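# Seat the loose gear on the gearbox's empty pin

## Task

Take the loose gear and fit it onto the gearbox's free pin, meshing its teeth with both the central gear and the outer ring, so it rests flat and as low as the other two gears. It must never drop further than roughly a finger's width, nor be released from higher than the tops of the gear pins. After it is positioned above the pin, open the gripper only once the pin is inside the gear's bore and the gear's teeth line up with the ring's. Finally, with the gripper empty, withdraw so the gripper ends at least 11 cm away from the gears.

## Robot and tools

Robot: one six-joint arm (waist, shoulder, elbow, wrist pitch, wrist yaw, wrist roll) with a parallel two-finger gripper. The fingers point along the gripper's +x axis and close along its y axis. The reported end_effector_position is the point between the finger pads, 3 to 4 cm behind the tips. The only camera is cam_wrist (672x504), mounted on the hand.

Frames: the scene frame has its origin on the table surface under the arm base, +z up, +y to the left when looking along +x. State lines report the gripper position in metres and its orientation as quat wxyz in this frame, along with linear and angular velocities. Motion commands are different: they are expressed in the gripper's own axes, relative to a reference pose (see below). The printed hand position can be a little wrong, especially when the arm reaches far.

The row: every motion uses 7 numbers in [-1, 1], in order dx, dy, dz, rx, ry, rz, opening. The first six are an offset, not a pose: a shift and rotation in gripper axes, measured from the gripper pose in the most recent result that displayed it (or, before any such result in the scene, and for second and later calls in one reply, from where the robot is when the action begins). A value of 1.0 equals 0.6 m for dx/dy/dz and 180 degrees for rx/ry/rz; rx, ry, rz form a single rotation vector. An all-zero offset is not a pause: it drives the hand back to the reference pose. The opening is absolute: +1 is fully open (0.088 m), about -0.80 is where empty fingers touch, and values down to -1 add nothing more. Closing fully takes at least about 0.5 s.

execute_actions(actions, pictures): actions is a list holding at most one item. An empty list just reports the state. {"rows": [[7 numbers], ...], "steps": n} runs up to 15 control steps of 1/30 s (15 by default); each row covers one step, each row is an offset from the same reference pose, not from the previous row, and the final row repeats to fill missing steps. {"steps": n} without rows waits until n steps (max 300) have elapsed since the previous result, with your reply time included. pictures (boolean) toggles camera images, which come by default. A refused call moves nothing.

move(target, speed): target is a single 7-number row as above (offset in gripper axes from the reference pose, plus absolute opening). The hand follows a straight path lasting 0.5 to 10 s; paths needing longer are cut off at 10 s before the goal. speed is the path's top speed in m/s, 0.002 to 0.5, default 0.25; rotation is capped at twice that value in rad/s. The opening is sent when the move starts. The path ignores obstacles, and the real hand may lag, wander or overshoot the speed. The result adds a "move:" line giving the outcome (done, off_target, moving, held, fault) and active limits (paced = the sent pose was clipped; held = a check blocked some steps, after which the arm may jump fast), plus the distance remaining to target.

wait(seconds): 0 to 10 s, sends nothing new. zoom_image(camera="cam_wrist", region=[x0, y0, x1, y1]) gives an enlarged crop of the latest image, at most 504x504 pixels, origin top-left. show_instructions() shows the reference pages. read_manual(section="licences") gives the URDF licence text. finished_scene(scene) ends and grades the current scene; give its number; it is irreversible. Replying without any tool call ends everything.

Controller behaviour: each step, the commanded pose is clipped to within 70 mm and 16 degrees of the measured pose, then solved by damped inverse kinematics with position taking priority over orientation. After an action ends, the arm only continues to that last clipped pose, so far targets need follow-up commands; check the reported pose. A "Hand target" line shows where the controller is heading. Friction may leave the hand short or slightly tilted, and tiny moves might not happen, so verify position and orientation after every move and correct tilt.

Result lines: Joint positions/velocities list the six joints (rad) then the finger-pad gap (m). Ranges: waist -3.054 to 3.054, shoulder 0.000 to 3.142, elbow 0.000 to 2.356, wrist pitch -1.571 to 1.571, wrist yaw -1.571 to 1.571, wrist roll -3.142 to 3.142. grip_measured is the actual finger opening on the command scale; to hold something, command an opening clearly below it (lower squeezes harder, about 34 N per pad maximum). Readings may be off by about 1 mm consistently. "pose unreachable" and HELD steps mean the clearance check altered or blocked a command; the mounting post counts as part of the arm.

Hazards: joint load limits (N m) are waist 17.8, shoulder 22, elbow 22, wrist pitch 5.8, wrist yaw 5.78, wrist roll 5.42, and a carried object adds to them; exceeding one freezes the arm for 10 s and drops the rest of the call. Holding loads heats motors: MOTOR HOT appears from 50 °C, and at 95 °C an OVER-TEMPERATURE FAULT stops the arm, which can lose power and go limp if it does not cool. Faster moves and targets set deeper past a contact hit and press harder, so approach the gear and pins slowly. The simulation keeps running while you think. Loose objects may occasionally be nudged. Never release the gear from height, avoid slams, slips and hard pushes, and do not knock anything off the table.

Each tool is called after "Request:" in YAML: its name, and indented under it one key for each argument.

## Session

Request:
execute_actions:
  actions: []

Scene clock: 0.00 s of 4147.00 s.
end_effector_position=(+0.4277, -0.1282, +0.2165) grip_measured=+0.850 end_effector_quat_wxyz=(+0.928, +0.271, +0.255, -0.021) end_effector_velocity=(-0.003, +0.002, -0.004) end_effector_angular_velocity=(-0.017, +0.019, +0.018)
Joint positions: [ 0.006  0.814  0.631  0.264 -0.005 -0.023  0.081]
Joint velocities: [ 0.002 -0.002 -0.002 -0.022  0.007 -0.022 -0.   ]
Heat: hottest wrist pitch 27 °C (+0.0 °C/min).
Hand target: +0.428, -0.128, +0.217; +0.928, +0.271, +0.255, -0.021
camera_calibration (this result's frames):
cam_wrist: T_world_to_cam=[[-0.202264, -0.871533, -0.446675, 0.0728055], [-0.719894, 0.441541, -0.535532, 0.514523], [0.663959, 0.21324, -0.716719, -0.0226664], [0, 0, 0, 1]] pos_world=[0.400178, -0.158897, 0.291819]

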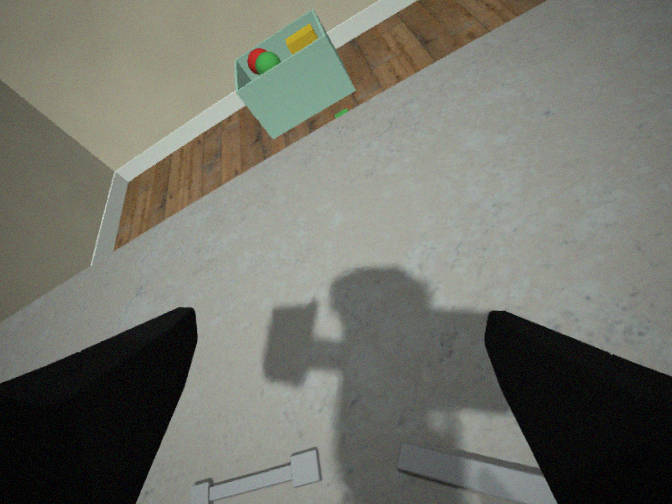

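Request:
move:
  target: [-0.1605, 0.1463, -0.1068, -0.1505, 0.2399, -0.0981, 1.0]
  speed: 0.3

Scene clock: 14.63 s of 4147.00 s.
end_effector_position=(+0.3295, -0.0328, +0.2590) grip_measured=+1.000 end_effector_quat_wxyz=(+0.796, -0.001, +0.606, +0.003) end_effector_velocity=(-0.002, -0.002, -0.001) end_effector_angular_velocity=(-0.007, +0.020, -0.009)
Joint positions: [ 0.964  1.203  1.155 -1.38   1.032  0.75   0.088]
Joint velocities: [-0.002  0.012  0.012 -0.037 -0.007  0.037  0.   ]
Heat: hottest elbow 28 °C (+4.1 °C/min).
Hand target: +0.331, -0.031, +0.260; +0.795, +0.001, +0.606, +0.003
Off the commanded pose: 0.003 m, 1 deg.
After step 190, 6.13 s passed at rest.
move: done
camera_calibration (this result's frames):
cam_wrist: T_world_to_cam=[[0.0228263, -0.998456, 0.0506357, -0.0520533], [-0.998049, -0.0198144, 0.0592066, 0.346938], [-0.0581119, -0.0518884, -0.996961, 0.354476], [0, 0, 0, 1]] pos_world=[0.368049, -0.0267054, 0.335494]

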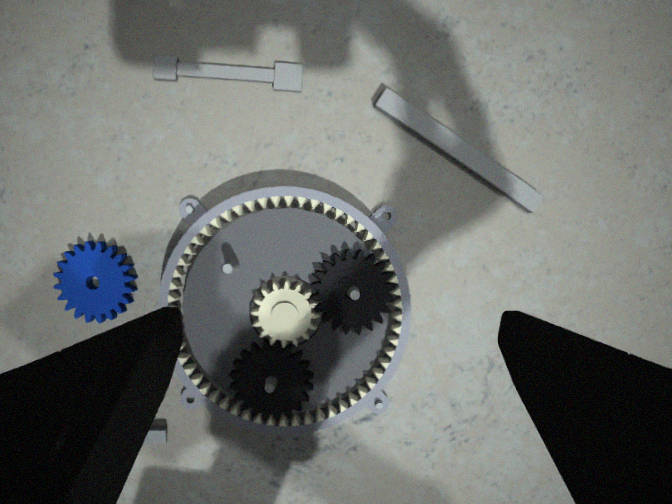

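Request:
zoom_image:
  camera: "cam_wrist"
  region: [40, 180, 340, 360]

Request:
zoom_image:
  camera: "cam_wrist"
  region: [160, 190, 320, 350]

Region (40, 180, 340, 360) of cam_wrist's 672x504 image, scaled by 1.680, with more detail than that image has; it fills the top 302 rows of this view, and the rest is white.

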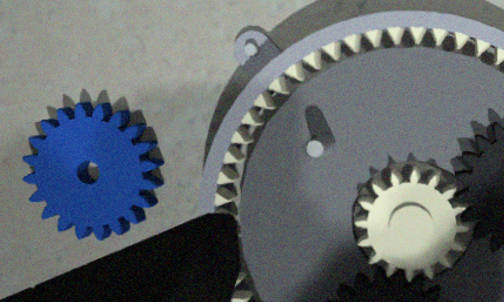

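Region (160, 190, 320, 350) of cam_wrist's 672x504 image, scaled by 3.150, with more detail than that image has.

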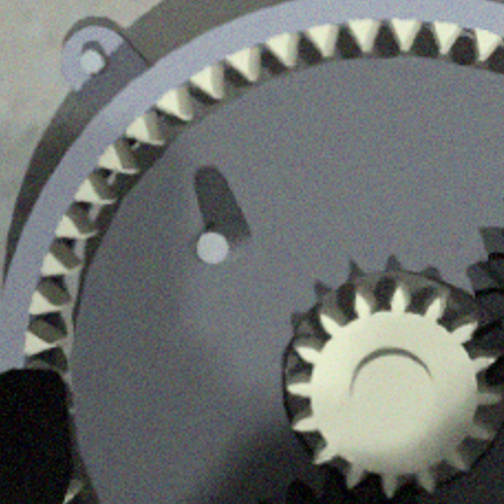

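Request:
move:
  target: [0.2935, 0.119, -0.0723, -0.2742, 0.0806, 0.0365, 1.0]
  speed: 0.25

Request:
execute_actions:
  actions:
    - {"rows": [[0,0,0,0,0,0,1]], "steps": 5}

Request:
zoom_image:
  camera: "cam_wrist"
  region: [240, 160, 450, 380]

Scene clock: 71.87 s of 4147.00 s.
end_effector_position=(+0.3345, +0.0378, +0.0828) grip_measured=+1.000 end_effector_quat_wxyz=(+0.645, -0.299, +0.639, +0.294) end_effector_velocity=(-0.001, -0.001, -0.003) end_effector_angular_velocity=(-0.012, +0.003, +0.048)
Joint positions: [ 0.5    1.579  0.922 -0.56   0.785 -0.554  0.088]
Joint velocities: [-0.007  0.007 -0.002  0.007  0.007 -0.051  0.   ]
Heat: hottest elbow 29 °C (+1.0 °C/min).
Hand target: +0.333, +0.039, +0.079; +0.640, -0.300, +0.641, +0.298
Off the commanded pose: 0.005 m, 1 deg.
After step 190, 48.63 s passed at rest.
move: done
camera_calibration (this result's frames):
cam_wrist: T_world_to_cam=[[0.779918, -0.623337, 0.0563816, -0.240667], [-0.605838, -0.729256, 0.318036, 0.237953], [-0.157127, -0.2822, -0.946401, 0.220421], [0, 0, 0, 1]] pos_world=[0.366495, 0.0857145, 0.146498]

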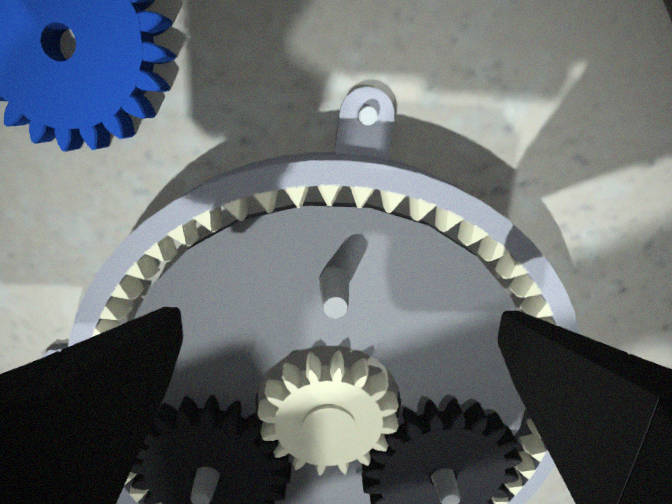

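Scene clock: 72.03 s of 4147.00 s.
end_effector_position=(+0.3346, +0.0379, +0.0828) grip_measured=+1.000 end_effector_quat_wxyz=(+0.645, -0.299, +0.639, +0.294) end_effector_velocity=(-0.002, -0.000, -0.000) end_effector_angular_velocity=(+0.004, +0.009, +0.026)
Joint positions: [ 0.5    1.579  0.922 -0.559  0.785 -0.555  0.088]
Joint velocities: [-0.002 -0.002 -0.002 -0.007 -0.007 -0.022  0.   ]
Heat: hottest elbow 29 °C (+1.0 °C/min).
Hand target: +0.335, +0.038, +0.083; +0.645, -0.299, +0.639, +0.294
Off the commanded pose: 0.000 m, 0 deg.
Steps of this call (steps 1 to 5: all 5 steps of this action). Readings (end_effector_position):
1: (+0.3346, +0.0379, +0.0828)
2: (+0.3346, +0.0379, +0.0828)
4: (+0.3346, +0.0379, +0.0828)
5: the state above
camera_calibration (this result's frames):
cam_wrist: T_world_to_cam=[[0.779974, -0.623253, 0.0565309, -0.240738], [-0.605836, -0.729351, 0.317821, 0.238027], [-0.156852, -0.28214, -0.946464, 0.220348], [0, 0, 0, 1]] pos_world=[0.366537, 0.0857333, 0.146511]

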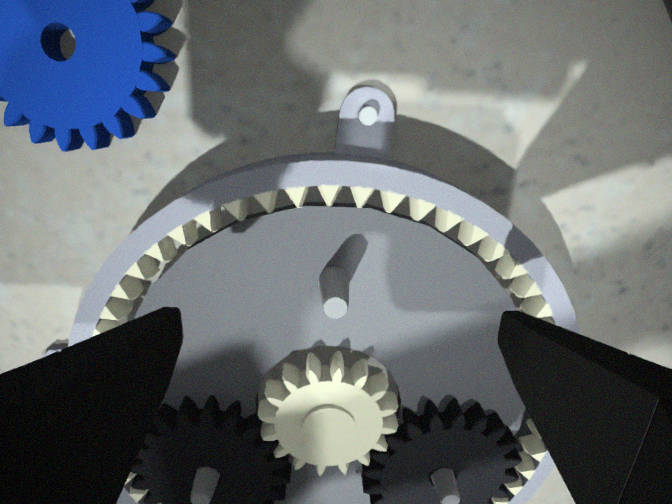

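Region (240, 160, 450, 380) of cam_wrist's 672x504 image, scaled by 2.291, with more detail than that image has; it fills the left 481 columns of this view, and the rest is white.

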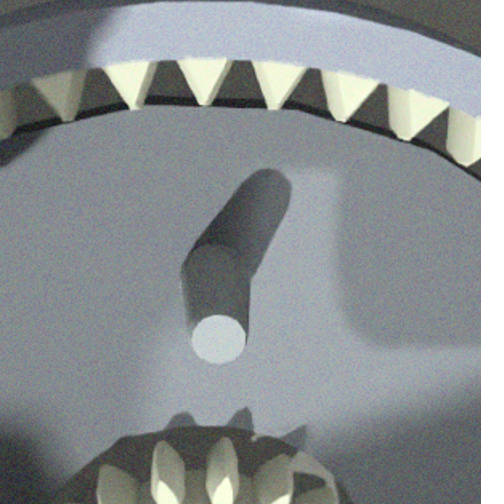

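Request:
zoom_image:
  camera: "cam_wrist"
  region: [0, 0, 190, 160]

Region (0, 0, 190, 160) of cam_wrist's 672x504 image, scaled by 2.653, with more detail than that image has; it fills the top 424 rows of this view, and the rest is white.

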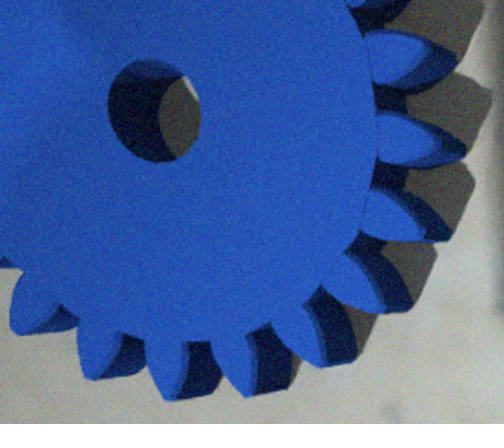

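Request:
move:
  target: [0.0405, 0.1449, 0.1243, -0.0208, 0.0052, 0.0045, 1.0]
  speed: 0.2

Request:
zoom_image:
  camera: "cam_wrist"
  region: [170, 150, 520, 420]

Scene clock: 131.70 s of 4147.00 s.
end_effector_position=(+0.3183, +0.1488, +0.0609) grip_measured=+1.000 end_effector_quat_wxyz=(+0.631, -0.314, +0.634, +0.318) end_effector_velocity=(-0.004, +0.001, -0.003) end_effector_angular_velocity=(-0.002, +0.015, +0.018)
Joint positions: [ 0.687  1.982  1.075 -0.518  0.819 -0.339  0.088]
Joint velocities: [-0.002  0.012  0.002 -0.007 -0.007 -0.007  0.   ]
Heat: hottest waist 28 °C (-1.0 °C/min).
Hand target: +0.318, +0.151, +0.059; +0.628, -0.317, +0.635, +0.318
Off the commanded pose: 0.004 m, 1 deg.
After step 190, 52.20 s passed at rest.
move: done
camera_calibration (this result's frames):
cam_wrist: T_world_to_cam=[[0.81691, -0.575449, 0.0389429, -0.175443], [-0.554994, -0.765905, 0.32461, 0.304925], [-0.15697, -0.286791, -0.945046, 0.22901], [0, 0, 0, 1]] pos_world=[0.3485, 0.198264, 0.124276]

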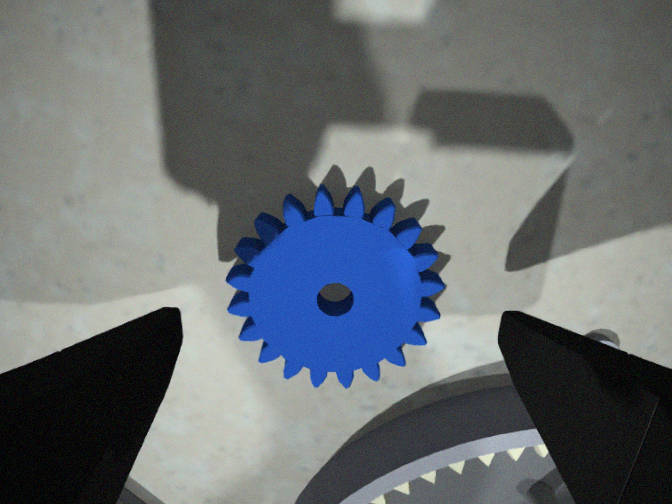

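Region (170, 150, 520, 420) of cam_wrist's 672x504 image, scaled by 1.440, with more detail than that image has; it fills the top 389 rows of this view, and the rest is white.

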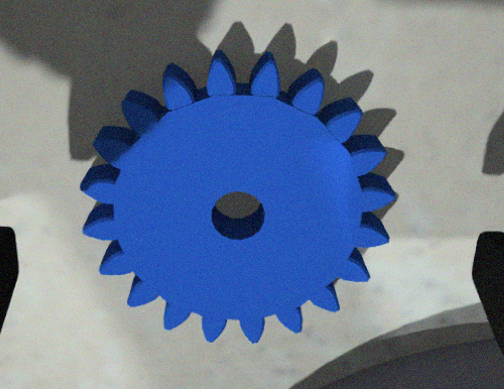

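Request:
execute_actions:
  actions:
    - {"rows": [[0.005,0.004,-0.002,0.0005,0.0015,-0.0003,1],[0.009,0.007,-0.004,0.001,0.003,-0.0007,1],[0.012,0.008,-0.0043,0.0013,0.0033,-0.0007,1],[0.015,0.009,-0.0043,0.0013,0.0033,-0.0007,1],[0.018,0.010,-0.0043,0.0013,0.0033,-0.0007,1],[0.021,0.011,-0.0043,0.0013,0.0033,-0.0007,1],[0.024,0.012,-0.0043,0.0013,0.0033,-0.0007,1],[0.027,0.0125,-0.0043,0.0013,0.0033,-0.0007,1],[0.030,0.0125,-0.0043,0.0013,0.0033,-0.0007,1],[0.033,0.0125,-0.0043,0.0013,0.0033,-0.0007,0.95],[0.036,0.0125,-0.0043,0.0013,0.0033,-0.0007,0.9],[0.038,0.0125,-0.0043,0.0013,0.0033,-0.0007,0.85],[0.040,0.0125,-0.0043,0.0013,0.0033,-0.0007,0.8],[0.0415,0.0125,-0.0043,0.0013,0.0033,-0.0007,0.75]], "steps": 15}
  pictures: false

Request:
execute_actions:
  actions:
    - {"steps": 12}

Scene clock: 154.77 s of 4147.00 s.
end_effector_position=(+0.3162, +0.1516, +0.0445) grip_measured=+0.837 end_effector_quat_wxyz=(+0.636, -0.310, +0.635, +0.311) end_effector_velocity=(-0.006, -0.004, -0.035) end_effector_angular_velocity=(-0.019, +0.019, +0.029)
Joint positions: [ 0.659  2.015  1.05  -0.421  0.819 -0.369  0.08 ]
Joint velocities: [-0.076  0.061 -0.037  0.139 -0.007 -0.11  -0.044]
Heat: hottest waist 30 °C (+2.0 °C/min).
Hand target: +0.310, +0.151, +0.037; +0.628, -0.315, +0.638, +0.314
Off the commanded pose: 0.010 m, 1 deg.
Steps of this call (steps 1 to 190: nothing new was sent; then 16.23 s passed at rest; steps 191 to 205: all 15 steps of this action). Readings (end_effector_position):
191: (+0.3182, +0.1492, +0.0607)
192: (+0.3185, +0.1495, +0.0607)
194: (+0.3194, +0.1504, +0.0604)
198: (+0.3191, +0.1520, +0.0568)
205: the state above

Scene clock: 155.17 s of 4147.00 s.
end_effector_position=(+0.3169, +0.1519, +0.0422) grip_measured=+0.752 end_effector_quat_wxyz=(+0.637, -0.310, +0.634, +0.310) end_effector_velocity=(-0.001, +0.004, +0.001) end_effector_angular_velocity=(+0.023, +0.006, +0.004)
Joint positions: [ 0.654  2.019  1.048 -0.406  0.819 -0.378  0.076]
Joint velocities: [ 0.002 -0.002 -0.002  0.007 -0.022 -0.007 -0.001]
Heat: hottest waist 30 °C (+2.0 °C/min).
Hand target: +0.310, +0.151, +0.037; +0.628, -0.315, +0.638, +0.314
Off the commanded pose: 0.009 m, 1 deg.
Steps of this call (steps 1 to 12: nothing new was sent). Readings (end_effector_position):
1: (+0.3162, +0.1515, +0.0434)
2: (+0.3160, +0.1514, +0.0427)
4: (+0.3164, +0.1515, +0.0423)
8: (+0.3168, +0.1518, +0.0422)
12: the state above
camera_calibration (this result's frames):
cam_wrist: T_world_to_cam=[[0.805678, -0.590413, 0.0479218, -0.166332], [-0.572585, -0.75551, 0.318356, 0.316802], [-0.151756, -0.283932, -0.946759, 0.209954], [0, 0, 0, 1]] pos_world=[0.347268, 0.200755, 0.105891]

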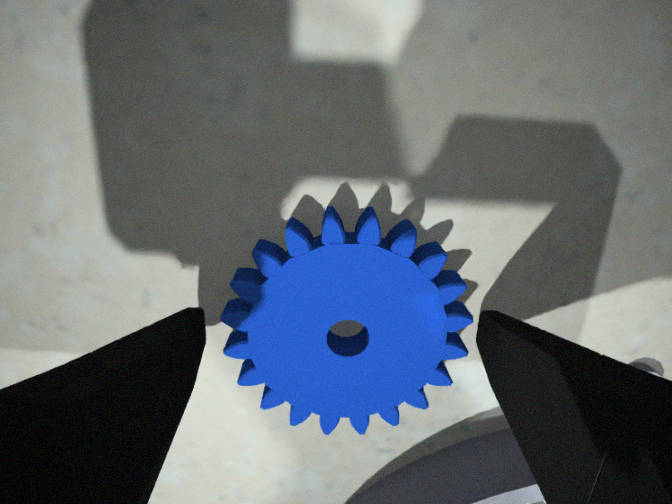

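Request:
execute_actions:
  actions:
    - {"rows": [[0.010,0.0081,-0.0083,-0.0046,0.0055,0.0022,0.73],[0.011,0.0081,-0.0083,-0.0046,0.0055,0.0022,0.71],[0.012,0.0081,-0.0083,-0.0046,0.0055,0.0022,0.69],[0.013,0.0081,-0.0083,-0.0046,0.0055,0.0022,0.67]], "steps": 12}
  pictures: false

Request:
execute_actions:
  actions:
    - {"rows": [[0,0,0,0,0,0,0.64],[0,0,0,0,0,0,0.61],[0,0,0,0,0,0,0.58],[0,0,0,0,0,0,0.55],[0,0,0,0,0,0,0.52],[0,0,0,0,0,0,0.49],[0,0,0,0,0,0,0.46],[0,0,0,0,0,0,0.42],[0,0,0,0,0,0,0.38],[0,0,0,0,0,0,0.34],[0,0,0,0,0,0,0.3],[0,0,0,0,0,0,0.25],[0,0,0,0,0,0,0.2],[0,0,0,0,0,0,0.15],[0,0,0,0,0,0,0.12]], "steps": 15}
  pictures: false

Request:
move:
  target: [-0.085, 0, 0, 0, 0, 0, 0.12]
  speed: 0.12

Request:
move:
  target: [0, -0.1441, -0.1275, -0.007, 0, 0, 0.12]
  speed: 0.15

Request:
execute_actions:
  actions:
    - {"rows": [[0,0,0,0,0,0,0.12]], "steps": 5}

Request:
zoom_image:
  camera: "cam_wrist"
  region: [240, 160, 450, 380]

Scene clock: 183.83 s of 4147.00 s.
end_effector_position=(+0.3164, +0.1514, +0.0400) grip_measured=+0.674 end_effector_quat_wxyz=(+0.637, -0.310, +0.634, +0.310) end_effector_velocity=(-0.004, +0.003, -0.000) end_effector_angular_velocity=(+0.028, +0.024, +0.026)
Joint positions: [ 0.649  2.021  1.043 -0.394  0.819 -0.385  0.072]
Joint velocities: [-0.002 -0.002 -0.002 -0.007 -0.037 -0.022 -0.002]
Heat: hottest waist 31 °C (+3.0 °C/min).
Hand target: +0.310, +0.151, +0.035; +0.628, -0.315, +0.638, +0.315
Off the commanded pose: 0.009 m, 1 deg.
Steps of this call (steps 1 to 190: nothing new was sent; then 21.93 s passed at rest; steps 191 to 202: all 12 steps of this action). Readings (end_effector_position):
191: (+0.3164, +0.1520, +0.0417)
192: (+0.3164, +0.1521, +0.0417)
194: (+0.3164, +0.1519, +0.0412)
198: (+0.3164, +0.1514, +0.0402)
202: the state above

Scene clock: 184.33 s of 4147.00 s.
end_effector_position=(+0.3164, +0.1514, +0.0400) grip_measured=+0.535 end_effector_quat_wxyz=(+0.637, -0.310, +0.634, +0.310) end_effector_velocity=(-0.005, -0.002, -0.001) end_effector_angular_velocity=(-0.004, +0.021, +0.025)
Joint positions: [ 0.649  2.021  1.043 -0.394  0.819 -0.385  0.065]
Joint velocities: [-0.002  0.002 -0.002 -0.022 -0.007 -0.007 -0.   ]
Heat: hottest waist 31 °C (+3.0 °C/min).
Hand target: +0.316, +0.151, +0.040; +0.637, -0.310, +0.634, +0.310
Off the commanded pose: 0.000 m, 0 deg.
Steps of this call (steps 1 to 15: all 15 steps of this action). Readings (end_effector_position):
1: (+0.3164, +0.1514, +0.0400)
2: (+0.3164, +0.1514, +0.0400)
4: (+0.3164, +0.1514, +0.0400)
8: (+0.3164, +0.1514, +0.0400)
15: the state above

Scene clock: 185.43 s of 4147.00 s.
end_effector_position=(+0.3113, +0.1519, +0.0865) grip_measured=+0.534 end_effector_quat_wxyz=(+0.631, -0.313, +0.636, +0.316) end_effector_velocity=(-0.000, -0.002, +0.001) end_effector_angular_velocity=(-0.001, +0.012, -0.015)
Joint positions: [ 0.758  1.956  1.096 -0.646  0.829 -0.227  0.065]
Joint velocities: [-0.002 -0.002  0.007 -0.022 -0.007  0.022  0.   ]
Heat: hottest waist 31 °C (+3.0 °C/min).
Hand target: +0.317, +0.151, +0.091; +0.638, -0.310, +0.633, +0.310
Off the commanded pose: 0.007 m, 1 deg.
move: done
camera_calibration (this result's frames):
cam_wrist: T_world_to_cam=[[0.81451, -0.578745, 0.0403552, -0.167844], [-0.557941, -0.762369, 0.327867, 0.295125], [-0.158985, -0.289566, -0.943862, 0.253962], [0, 0, 0, 1]] pos_world=[0.341749, 0.201394, 0.149717]

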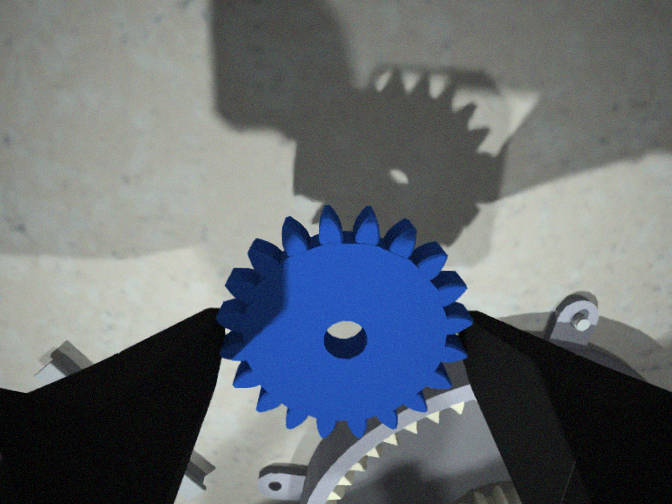

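Scene clock: 186.67 s of 4147.00 s.
end_effector_position=(+0.3345, +0.0411, +0.0856) grip_measured=+0.534 end_effector_quat_wxyz=(+0.625, -0.323, +0.633, +0.322) end_effector_velocity=(-0.003, -0.004, -0.001) end_effector_angular_velocity=(-0.000, +0.011, +0.001)
Joint positions: [ 0.514  1.6    0.953 -0.612  0.788 -0.597  0.065]
Joint velocities: [-0.012 -0.012 -0.007 -0.007 -0.007 -0.007 -0.   ]
Heat: hottest waist 31 °C (+3.0 °C/min).
Hand target: +0.333, +0.039, +0.086; +0.626, -0.321, +0.633, +0.322
Off the commanded pose: 0.003 m, 0 deg.
move: done
camera_calibration (this result's frames):
cam_wrist: T_world_to_cam=[[0.829259, -0.557192, 0.0432016, -0.256905], [-0.537782, -0.774556, 0.332949, 0.217241], [-0.152054, -0.299334, -0.941955, 0.2226], [0, 0, 0, 1]] pos_world=[0.363716, 0.0917517, 0.148447]

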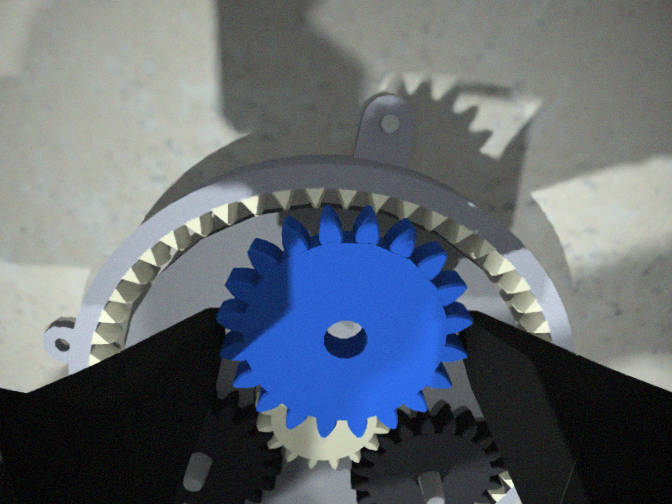

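Scene clock: 186.83 s of 4147.00 s.
end_effector_position=(+0.3346, +0.0411, +0.0856) grip_measured=+0.534 end_effector_quat_wxyz=(+0.626, -0.323, +0.633, +0.322) end_effector_velocity=(-0.002, -0.000, -0.000) end_effector_angular_velocity=(+0.004, +0.009, +0.011)
Joint positions: [ 0.514  1.6    0.953 -0.611  0.787 -0.597  0.065]
Joint velocities: [-0.002 -0.002 -0.002 -0.007 -0.007 -0.007 -0.   ]
Heat: hottest waist 31 °C (+3.0 °C/min).
Hand target: +0.335, +0.041, +0.086; +0.626, -0.323, +0.633, +0.322
Off the commanded pose: 0.000 m, 0 deg.
Steps of this call (steps 1 to 5: all 5 steps of this action). Readings (end_effector_position):
1: (+0.3346, +0.0411, +0.0856)
2: (+0.3346, +0.0411, +0.0856)
4: (+0.3346, +0.0411, +0.0856)
5: the state above
camera_calibration (this result's frames):
cam_wrist: T_world_to_cam=[[0.829101, -0.557438, 0.0430543, -0.256822], [-0.538034, -0.774558, 0.332535, 0.217444], [-0.152019, -0.29887, -0.942108, 0.222611], [0, 0, 0, 1]] pos_world=[0.363765, 0.0917922, 0.148473]

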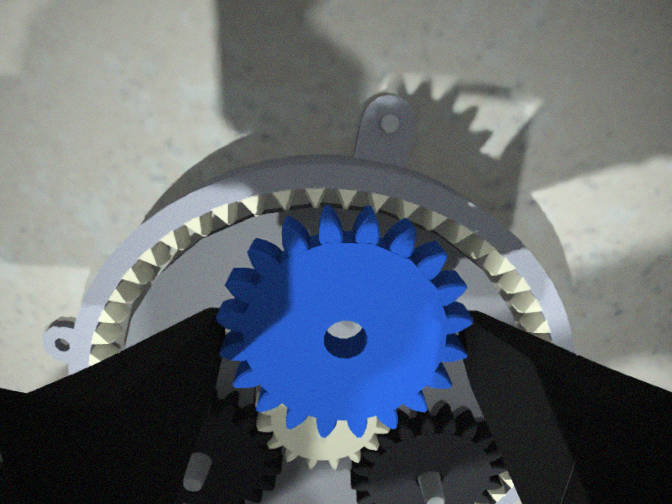

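Region (240, 160, 450, 380) of cam_wrist's 672x504 image, scaled by 2.291, with more detail than that image has; it fills the left 481 columns of this view, and the rest is white.

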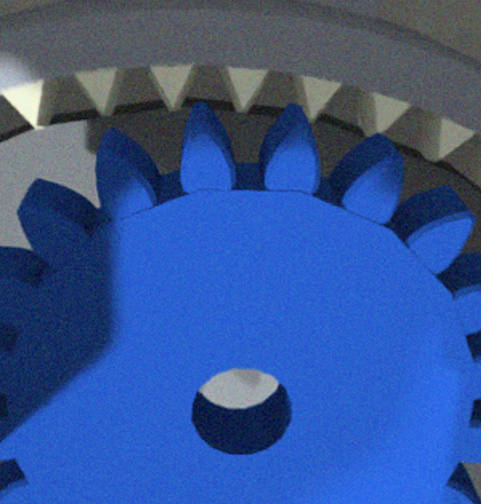

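Request:
execute_actions:
  actions:
    - {"rows": [[0.003,0.001,-0.0015,0,0,0,0.12],[0.006,0.002,-0.003,0,0,0,0.12],[0.009,0.003,-0.0045,0,0,0,0.12],[0.012,0.004,-0.006,0,0,0,0.12],[0.014,0.0045,-0.007,0,0,0,0.12],[0.016,0.005,-0.008,0,0,0,0.12],[0.018,0.0057,-0.0092,0,0,0,0.12],[0.020,0.0057,-0.0092,0,0,0,0.12],[0.022,0.0057,-0.0092,0,0,0,0.12],[0.0237,0.0057,-0.0092,0,0,0,0.12]], "steps": 15}
  pictures: false

Request:
execute_actions:
  actions:
    - {"steps": 8}

Request:
zoom_image:
  camera: "cam_wrist"
  region: [240, 160, 450, 380]

Scene clock: 220.60 s of 4147.00 s.
end_effector_position=(+0.3320, +0.0387, +0.0745) grip_measured=+0.534 end_effector_quat_wxyz=(+0.629, -0.323, +0.631, +0.318) end_effector_velocity=(-0.004, +0.003, -0.004) end_effector_angular_velocity=(+0.030, +0.013, +0.023)
Joint positions: [ 0.483  1.599  0.913 -0.532  0.781 -0.639  0.065]
Joint velocities: [-0.012 -0.002 -0.017  0.022 -0.037 -0.037 -0.   ]
Heat: hottest waist 30 °C (+0.0 °C/min).
Hand target: +0.328, +0.039, +0.072; +0.625, -0.323, +0.633, +0.322
Off the commanded pose: 0.005 m, 1 deg.
Steps of this call (steps 1 to 998: nothing new was sent; steps 999 to 1013: all 15 steps of this action). Readings (end_effector_position):
999: (+0.3348, +0.0412, +0.0858)
1000: (+0.3352, +0.0414, +0.0856)
1002: (+0.3360, +0.0416, +0.0845)
1006: (+0.3332, +0.0401, +0.0794)
1013: the state above

Scene clock: 220.87 s of 4147.00 s.
end_effector_position=(+0.3320, +0.0389, +0.0741) grip_measured=+0.534 end_effector_quat_wxyz=(+0.630, -0.323, +0.631, +0.319) end_effector_velocity=(-0.003, +0.004, -0.000) end_effector_angular_velocity=(+0.032, +0.017, +0.011)
Joint positions: [ 0.482  1.599  0.911 -0.527  0.78  -0.642  0.065]
Joint velocities: [-0.002 -0.002 -0.002 -0.007 -0.037 -0.007 -0.   ]
Heat: hottest waist 30 °C (+0.0 °C/min).
Hand target: +0.328, +0.039, +0.072; +0.625, -0.323, +0.633, +0.322
Off the commanded pose: 0.004 m, 1 deg.
Steps of this call (steps 1 to 8: nothing new was sent). Readings (end_effector_position):
1: (+0.3321, +0.0386, +0.0744)
2: (+0.3321, +0.0388, +0.0743)
4: (+0.3321, +0.0388, +0.0742)
8: the state above
camera_calibration (this result's frames):
cam_wrist: T_world_to_cam=[[0.825437, -0.562212, 0.0507178, -0.254611], [-0.545622, -0.771574, 0.327063, 0.220956], [-0.144746, -0.297643, -0.943641, 0.208371], [0, 0, 0, 1]] pos_world=[0.360885, 0.089359, 0.137274]

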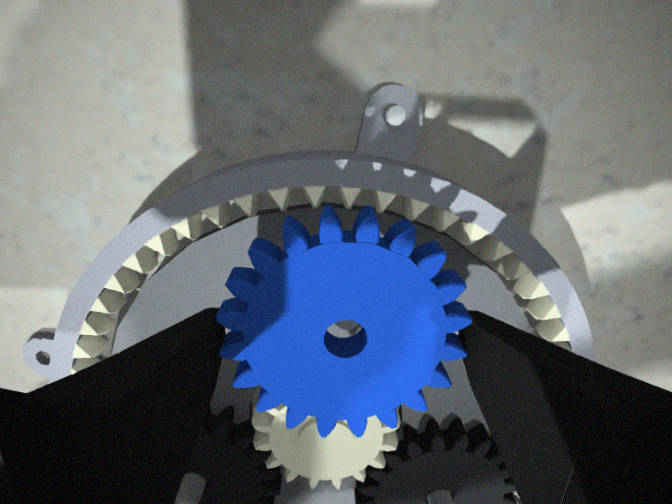

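Region (240, 160, 450, 380) of cam_wrist's 672x504 image, scaled by 2.291, with more detail than that image has; it fills the left 481 columns of this view, and the rest is white.

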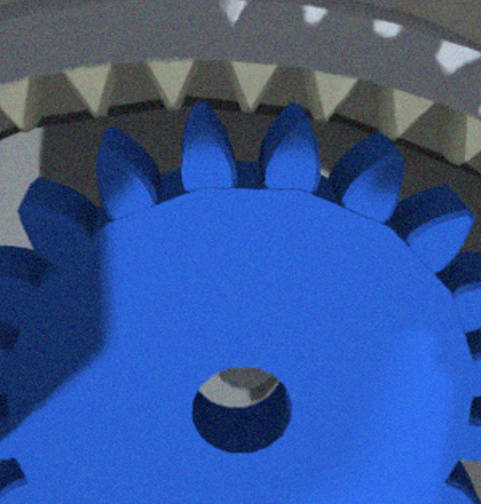

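Request:
execute_actions:
  actions:
    - {"rows": [[0.004,0.0035,-0.0037,-0.0018,0.0022,0.0027,0.12],[0.005,0.0033,-0.0037,-0.0018,0.0022,0.0027,0.12],[0.006,0.0033,-0.0037,-0.0018,0.0022,0.0027,0.12],[0.007,0.0033,-0.0037,-0.0018,0.0022,0.0027,0.12],[0.008,0.0033,-0.0037,-0.0018,0.0022,0.0027,0.12],[0.009,0.0033,-0.0037,-0.0018,0.0022,0.0027,0.12],[0.010,0.0033,-0.0037,-0.0018,0.0022,0.0027,0.12],[0.0115,0.0033,-0.0037,-0.0018,0.0022,0.0027,0.12],[0.013,0.0033,-0.0037,-0.0018,0.0022,0.0027,0.12],[0.0145,0.0033,-0.0037,-0.0018,0.0022,0.0027,0.12],[0.016,0.0033,-0.0037,-0.0018,0.0022,0.0027,0.12],[0.0175,0.0033,-0.0037,-0.0018,0.0022,0.0027,0.12],[0.019,0.0033,-0.0037,-0.0018,0.0022,0.0027,0.12]], "steps": 15}
  pictures: false

Request:
execute_actions:
  actions:
    - {"steps": 10}

Request:
zoom_image:
  camera: "cam_wrist"
  region: [240, 160, 450, 380]

Scene clock: 245.80 s of 4147.00 s.
end_effector_position=(+0.3342, +0.0370, +0.0687) grip_measured=+0.534 end_effector_quat_wxyz=(+0.633, -0.320, +0.630, +0.316) end_effector_velocity=(-0.007, -0.001, -0.016) end_effector_angular_velocity=(-0.003, +0.036, +0.017)
Joint positions: [ 0.462  1.602  0.904 -0.491  0.771 -0.667  0.065]
Joint velocities: [-0.042  0.032 -0.017  0.037 -0.022 -0.037 -0.001]
Heat: hottest waist 29 °C (-2.0 °C/min).
Hand target: +0.329, +0.038, +0.063; +0.625, -0.323, +0.634, +0.322
Off the commanded pose: 0.008 m, 1 deg.
Steps of this call (steps 1 to 733: nothing new was sent; steps 734 to 748: all 15 steps of this action). Readings (end_effector_position):
734: (+0.3312, +0.0387, +0.0735)
735: (+0.3312, +0.0387, +0.0735)
737: (+0.3312, +0.0385, +0.0732)
741: (+0.3327, +0.0379, +0.0723)
748: the state above

Scene clock: 246.13 s of 4147.00 s.
end_effector_position=(+0.3343, +0.0371, +0.0675) grip_measured=+0.534 end_effector_quat_wxyz=(+0.633, -0.320, +0.630, +0.316) end_effector_velocity=(-0.000, +0.001, -0.001) end_effector_angular_velocity=(+0.006, +0.002, +0.004)
Joint positions: [ 0.459  1.605  0.903 -0.484  0.769 -0.671  0.065]
Joint velocities: [-0.002  0.002 -0.002  0.007 -0.007 -0.007 -0.001]
Heat: hottest waist 29 °C (-2.0 °C/min).
Hand target: +0.329, +0.038, +0.063; +0.625, -0.323, +0.634, +0.322
Off the commanded pose: 0.007 m, 1 deg.
Steps of this call (steps 1 to 10: nothing new was sent). Readings (end_effector_position):
1: (+0.3342, +0.0369, +0.0683)
2: (+0.3341, +0.0369, +0.0680)
4: (+0.3342, +0.0369, +0.0677)
8: (+0.3342, +0.0371, +0.0675)
10: the state above
camera_calibration (this result's frames):
cam_wrist: T_world_to_cam=[[0.820822, -0.568707, 0.05314, -0.25556], [-0.553266, -0.768503, 0.321403, 0.225799], [-0.141946, -0.293215, -0.94545, 0.200956], [0, 0, 0, 1]] pos_world=[0.363221, 0.0871117, 0.131002]

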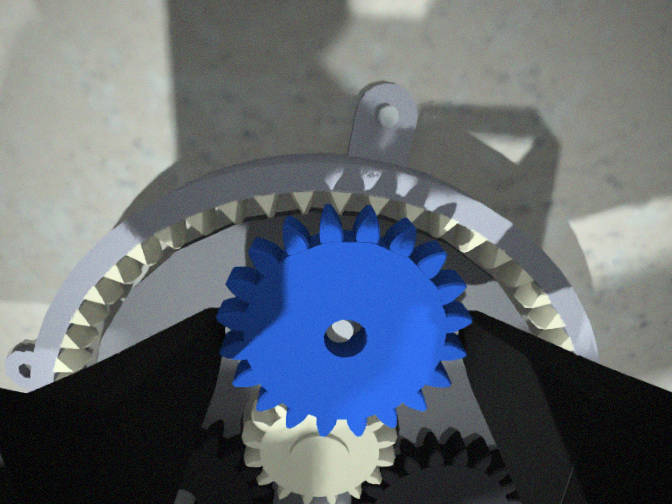

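Region (240, 160, 450, 380) of cam_wrist's 672x504 image, scaled by 2.291, with more detail than that image has; it fills the left 481 columns of this view, and the rest is white.

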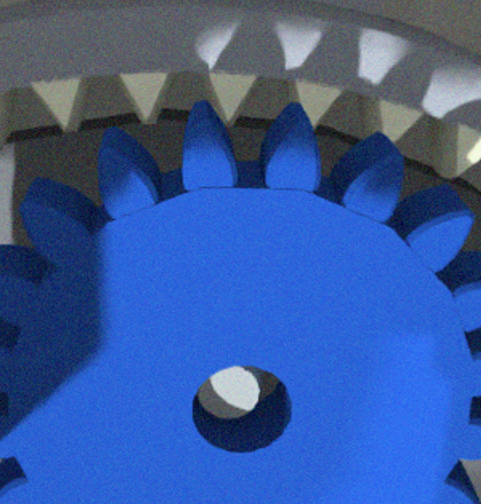

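Request:
execute_actions:
  actions:
    - {"rows": [[0.008,0.009,-0.0034,-0.005,0.0042,0.0036,0.12],[0.0085,0.010,-0.0034,-0.006,0.0042,0.0036,0.12],[0.009,0.0105,-0.0034,-0.0065,0.0042,0.0036,0.12],[0.010,0.0105,-0.0034,-0.0065,0.0042,0.0036,0.12],[0.011,0.0105,-0.0034,-0.0065,0.0042,0.0036,0.12],[0.012,0.0105,-0.0034,-0.0065,0.0042,0.0036,0.12],[0.013,0.0105,-0.0034,-0.0065,0.0042,0.0036,0.12],[0.014,0.0105,-0.0034,-0.0065,0.0042,0.0036,0.12],[0.015,0.0105,-0.0034,-0.0065,0.0042,0.0036,0.12],[0.016,0.0105,-0.0034,-0.0065,0.0042,0.0036,0.12],[0.017,0.0105,-0.0034,-0.0065,0.0042,0.0036,0.12],[0.018,0.0105,-0.0034,-0.0065,0.0042,0.0036,0.12],[0.019,0.0105,-0.0034,-0.0065,0.0042,0.0036,0.12],[0.020,0.0105,-0.0034,-0.0065,0.0042,0.0036,0.12],[0.021,0.0105,-0.0034,-0.0065,0.0042,0.0036,0.12]], "steps": 15}
  pictures: false

Request:
execute_actions:
  actions:
    - {"steps": 10}

Request:
zoom_image:
  camera: "cam_wrist"
  region: [220, 180, 480, 480]

Scene clock: 267.30 s of 4147.00 s.
end_effector_position=(+0.3335, +0.0377, +0.0614) grip_measured=+0.534 end_effector_quat_wxyz=(+0.632, -0.323, +0.629, +0.318) end_effector_velocity=(+0.002, -0.001, -0.017) end_effector_angular_velocity=(-0.008, -0.005, +0.024)
Joint positions: [ 0.447  1.618  0.893 -0.451  0.767 -0.693  0.065]
Joint velocities: [-0.042  0.037 -0.017  0.095 -0.007 -0.081  0.   ]
Heat: hottest waist 29 °C (-1.0 °C/min).
Hand target: +0.328, +0.039, +0.055; +0.624, -0.325, +0.633, +0.324
Off the commanded pose: 0.009 m, 1 deg.
Steps of this call (steps 1 to 620: nothing new was sent; steps 621 to 635: all 15 steps of this action). Readings (end_effector_position):
621: (+0.3332, +0.0373, +0.0664)
622: (+0.3332, +0.0373, +0.0664)
624: (+0.3335, +0.0375, +0.0664)
628: (+0.3338, +0.0379, +0.0655)
635: the state above

Scene clock: 267.63 s of 4147.00 s.
end_effector_position=(+0.3335, +0.0377, +0.0597) grip_measured=+0.534 end_effector_quat_wxyz=(+0.632, -0.323, +0.629, +0.318) end_effector_velocity=(-0.002, -0.004, -0.001) end_effector_angular_velocity=(-0.012, +0.007, +0.007)
Joint positions: [ 0.443  1.621  0.891 -0.442  0.765 -0.698  0.065]
Joint velocities: [-0.007 -0.002 -0.002 -0.007  0.007 -0.007 -0.001]
Heat: hottest waist 29 °C (-1.0 °C/min).
Hand target: +0.328, +0.039, +0.055; +0.624, -0.325, +0.633, +0.324
Off the commanded pose: 0.007 m, 1 deg.
Steps of this call (steps 1 to 10: nothing new was sent). Readings (end_effector_position):
1: (+0.3336, +0.0376, +0.0609)
2: (+0.3333, +0.0377, +0.0604)
4: (+0.3334, +0.0377, +0.0600)
8: (+0.3335, +0.0378, +0.0598)
10: the state above
camera_calibration (this result's frames):
cam_wrist: T_world_to_cam=[[0.824637, -0.563062, 0.0541846, -0.255733], [-0.548087, -0.771647, 0.322741, 0.226652], [-0.139911, -0.295842, -0.944935, 0.193082], [0, 0, 0, 1]] pos_world=[0.362127, 0.0880235, 0.123157]

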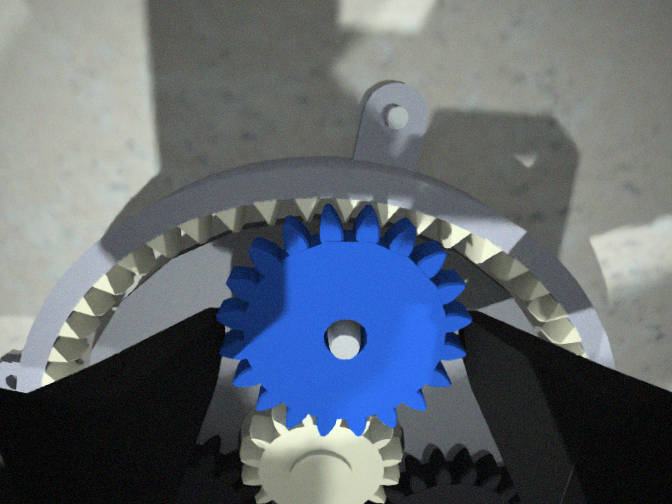

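Region (220, 180, 480, 480) of cam_wrist's 672x504 image, scaled by 1.680, with more detail than that image has; it fills the left 437 columns of this view, and the rest is white.

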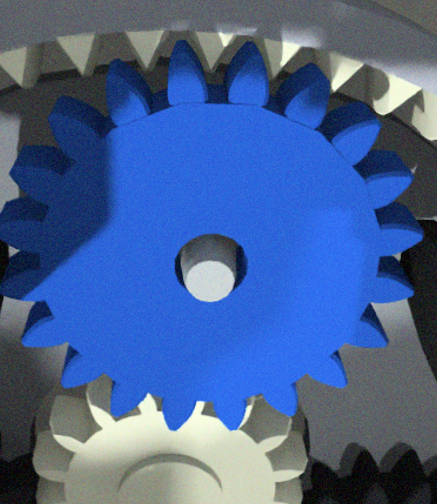

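Request:
execute_actions:
  actions:
    - {"rows": [[0.008,0.0092,-0.0034,-0.0055,0.0042,0.004,0.12],[0.009,0.0096,-0.0034,-0.0065,0.0042,0.004,0.12],[0.010,0.010,-0.0034,-0.0075,0.0042,0.004,0.12],[0.011,0.010,-0.0034,-0.008,0.0042,0.004,0.12],[0.012,0.010,-0.0034,-0.008,0.0042,0.004,0.12],[0.013,0.010,-0.0034,-0.008,0.0042,0.004,0.12],[0.014,0.010,-0.0034,-0.008,0.0042,0.004,0.12],[0.015,0.010,-0.0034,-0.008,0.0042,0.004,0.12],[0.016,0.010,-0.0034,-0.008,0.0042,0.004,0.12],[0.017,0.010,-0.0034,-0.008,0.0042,0.004,0.12],[0.018,0.010,-0.0034,-0.008,0.0042,0.004,0.12],[0.019,0.010,-0.0034,-0.008,0.0042,0.004,0.12],[0.020,0.010,-0.0034,-0.008,0.0042,0.004,0.12],[0.021,0.010,-0.0034,-0.008,0.0042,0.004,0.12]], "steps": 15}
  pictures: false

Request:
execute_actions:
  actions:
    - {"steps": 10}

Request:
zoom_image:
  camera: "cam_wrist"
  region: [220, 180, 480, 480]

Scene clock: 279.67 s of 4147.00 s.
end_effector_position=(+0.3331, +0.0380, +0.0531) grip_measured=+0.534 end_effector_quat_wxyz=(+0.629, -0.327, +0.628, +0.321) end_effector_velocity=(-0.004, +0.003, -0.016) end_effector_angular_velocity=(+0.018, +0.019, +0.019)
Joint positions: [ 0.428  1.636  0.883 -0.408  0.761 -0.727  0.065]
Joint velocities: [-0.037  0.037 -0.017  0.066 -0.037 -0.051 -0.001]
Heat: hottest waist 29 °C (-1.0 °C/min).
Hand target: +0.327, +0.040, +0.047; +0.621, -0.329, +0.631, +0.328
Off the commanded pose: 0.008 m, 1 deg.
Steps of this call (steps 1 to 346: nothing new was sent; steps 347 to 361: all 15 steps of this action). Readings (end_effector_position):
347: (+0.3328, +0.0379, +0.0591)
348: (+0.3329, +0.0380, +0.0591)
350: (+0.3331, +0.0381, +0.0588)
354: (+0.3332, +0.0380, +0.0571)
361: the state above

Scene clock: 280.00 s of 4147.00 s.
end_effector_position=(+0.3331, +0.0379, +0.0523) grip_measured=+0.534 end_effector_quat_wxyz=(+0.629, -0.327, +0.627, +0.321) end_effector_velocity=(-0.002, -0.000, -0.000) end_effector_angular_velocity=(+0.005, +0.008, +0.011)
Joint positions: [ 0.426  1.637  0.882 -0.403  0.76  -0.731  0.065]
Joint velocities: [-0.002 -0.002 -0.002 -0.007 -0.007 -0.007  0.   ]
Heat: hottest waist 29 °C (-1.0 °C/min).
Hand target: +0.327, +0.039, +0.047; +0.621, -0.329, +0.631, +0.328
Off the commanded pose: 0.008 m, 1 deg.
Steps of this call (steps 1 to 10: nothing new was sent). Readings (end_effector_position):
1: (+0.3330, +0.0380, +0.0527)
2: (+0.3329, +0.0380, +0.0526)
4: (+0.3331, +0.0381, +0.0525)
8: (+0.3331, +0.0381, +0.0524)
10: the state above
camera_calibration (this result's frames):
cam_wrist: T_world_to_cam=[[0.831566, -0.552672, 0.0552456, -0.257638], [-0.538441, -0.777729, 0.324375, 0.225936], [-0.136307, -0.299486, -0.944314, 0.185003], [0, 0, 0, 1]] pos_world=[0.361113, 0.0887334, 0.115646]

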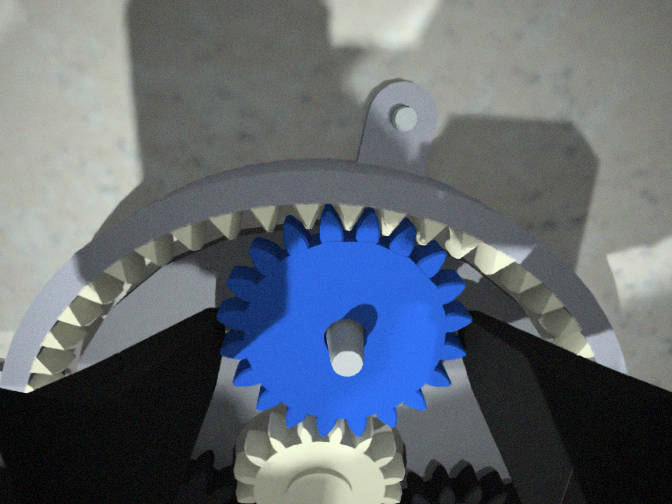

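Region (220, 180, 480, 480) of cam_wrist's 672x504 image, scaled by 1.680, with more detail than that image has; it fills the left 437 columns of this view, and the rest is white.

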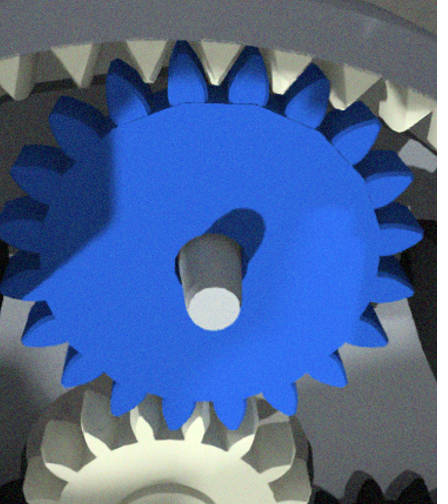

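Request:
execute_actions:
  actions:
    - {"rows": [[0,0,0,0,0,0,0.3],[0,0,0,0,0,0,0.45],[0,0,0,0,0,0,0.52],[0,0,0,0,0,0,0.55],[0,0,0,0,0,0,0.58],[0,0,0,0,0,0,0.61],[0,0,0,0,0,0,0.64],[0,0,0,0,0,0,0.67],[0,0,0,0,0,0,0.7],[0,0,0,0,0,0,0.71]], "steps": 15}
  pictures: false

Request:
execute_actions:
  actions:
    - {"rows": [[-0.004,-0.0045,0.0017,0.002,-0.002,-0.002,0.71],[-0.008,-0.009,0.0034,0.0045,-0.0042,-0.004,0.71],[-0.012,-0.009,0.0034,0.0045,-0.0042,-0.004,0.71],[-0.016,-0.009,0.0034,0.0045,-0.0042,-0.004,0.71],[-0.02,-0.009,0.0034,0.0045,-0.0042,-0.004,0.71],[-0.025,-0.009,0.0034,0.0045,-0.0042,-0.004,0.71],[-0.03,-0.009,0.0034,0.0045,-0.0042,-0.004,0.71],[-0.035,-0.009,0.0034,0.0045,-0.0042,-0.004,0.71],[-0.04,-0.009,0.0034,0.0045,-0.0042,-0.004,0.71],[-0.045,-0.009,0.0034,0.0045,-0.0042,-0.004,0.71],[-0.05,-0.009,0.0034,0.0045,-0.0042,-0.004,0.71],[-0.055,-0.009,0.0034,0.0045,-0.0042,-0.004,0.71],[-0.06,-0.009,0.0034,0.0045,-0.0042,-0.004,0.71]], "steps": 15}
  pictures: false

Request:
move:
  target: [-0.17, 0, 0.22, 0, 0, 0, 0.71]
  speed: 0.2

Request:
zoom_image:
  camera: "cam_wrist"
  region: [200, 300, 480, 504]

Scene clock: 298.03 s of 4147.00 s.
end_effector_position=(+0.3328, +0.0382, +0.0521) grip_measured=+0.691 end_effector_quat_wxyz=(+0.629, -0.329, +0.627, +0.321) end_effector_velocity=(-0.001, +0.000, -0.001) end_effector_angular_velocity=(+0.006, +0.001, +0.019)
Joint positions: [ 0.428  1.639  0.881 -0.401  0.763 -0.732  0.073]
Joint velocities: [-0.002 -0.002 -0.007  0.007 -0.007 -0.022  0.008]
Heat: hottest waist 29 °C (+0.0 °C/min).
Hand target: +0.333, +0.038, +0.052; +0.629, -0.327, +0.627, +0.321
Off the commanded pose: 0.001 m, 0 deg.
Steps of this call (steps 1 to 526: nothing new was sent; steps 527 to 541: all 15 steps of this action). Readings (end_effector_position):
527: (+0.3327, +0.0383, +0.0519)
528: (+0.3327, +0.0384, +0.0520)
530: (+0.3328, +0.0384, +0.0521)
534: (+0.3328, +0.0382, +0.0521)
541: the state above

Scene clock: 298.53 s of 4147.00 s.
end_effector_position=(+0.3344, +0.0393, +0.0800) grip_measured=+0.710 end_effector_quat_wxyz=(+0.633, -0.328, +0.623, +0.322) end_effector_velocity=(+0.007, +0.003, +0.056) end_effector_angular_velocity=(+0.033, -0.019, -0.019)
Joint positions: [ 0.496  1.585  0.914 -0.536  0.784 -0.652  0.074]
Joint velocities: [ 0.134 -0.095  0.09  -0.271  0.022  0.168 -0.   ]
Heat: hottest waist 29 °C (+0.0 °C/min).
Hand target: +0.338, +0.037, +0.088; +0.638, -0.326, +0.622, +0.315
Off the commanded pose: 0.009 m, 1 deg.
Steps of this call (steps 1 to 15: all 15 steps of this action). Readings (end_effector_position):
1: (+0.3328, +0.0382, +0.0521)
2: (+0.3328, +0.0384, +0.0521)
4: (+0.3324, +0.0383, +0.0531)
8: (+0.3320, +0.0389, +0.0607)
15: the state above

Scene clock: 300.20 s of 4147.00 s.
end_effector_position=(+0.4098, +0.1437, +0.1890) grip_measured=+0.710 end_effector_quat_wxyz=(+0.635, -0.324, +0.622, +0.324) end_effector_velocity=(-0.000, -0.001, +0.003) end_effector_angular_velocity=(-0.009, +0.019, +0.018)
Joint positions: [ 0.837  2.023  1.721 -1.254  0.842 -0.168  0.074]
Joint velocities: [ 0.002  0.017  0.037 -0.051 -0.007  0.007 -0.   ]
Heat: hottest waist 29 °C (+0.0 °C/min).
Hand target: +0.410, +0.146, +0.187; +0.633, -0.327, +0.623, +0.323
Off the commanded pose: 0.004 m, 1 deg.
move: done
camera_calibration (this result's frames):
cam_wrist: T_world_to_cam=[[0.830757, -0.553811, 0.0560011, -0.270123], [-0.542103, -0.782124, 0.307257, 0.31046], [-0.126363, -0.285615, -0.949977, 0.351171], [0, 0, 0, 1]] pos_world=[0.437082, 0.19352, 0.25334]

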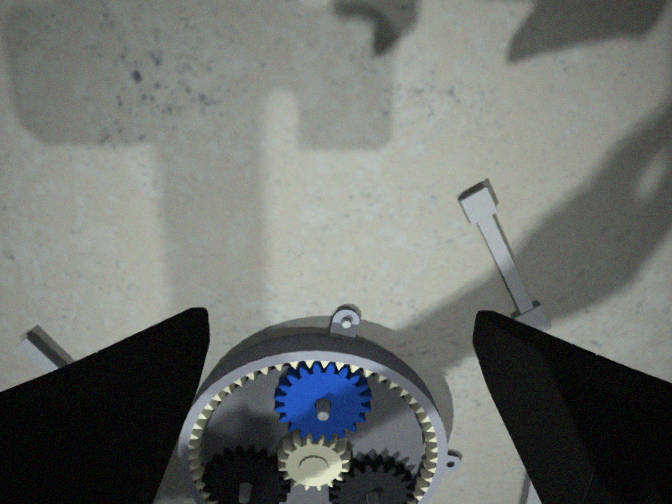

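Region (200, 300, 480, 504) of cam_wrist's 672x504 image, scaled by 1.800, with more detail than that image has; it fills the top 367 rows of this view, and the rest is white.

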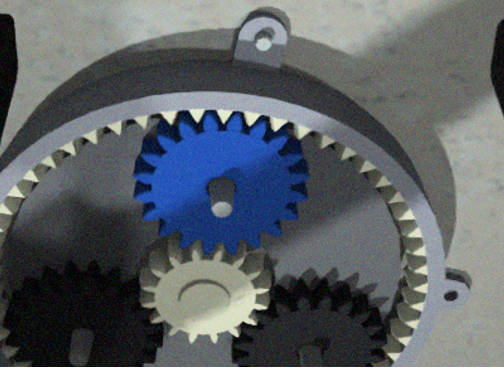

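The gear is seated on its pin. The gripper is about 13 cm away from it horizontally, and its fingertips are about 13 cm above it.

Request:
finished_scene:
  scene: 2

The scene is finished: the task was done.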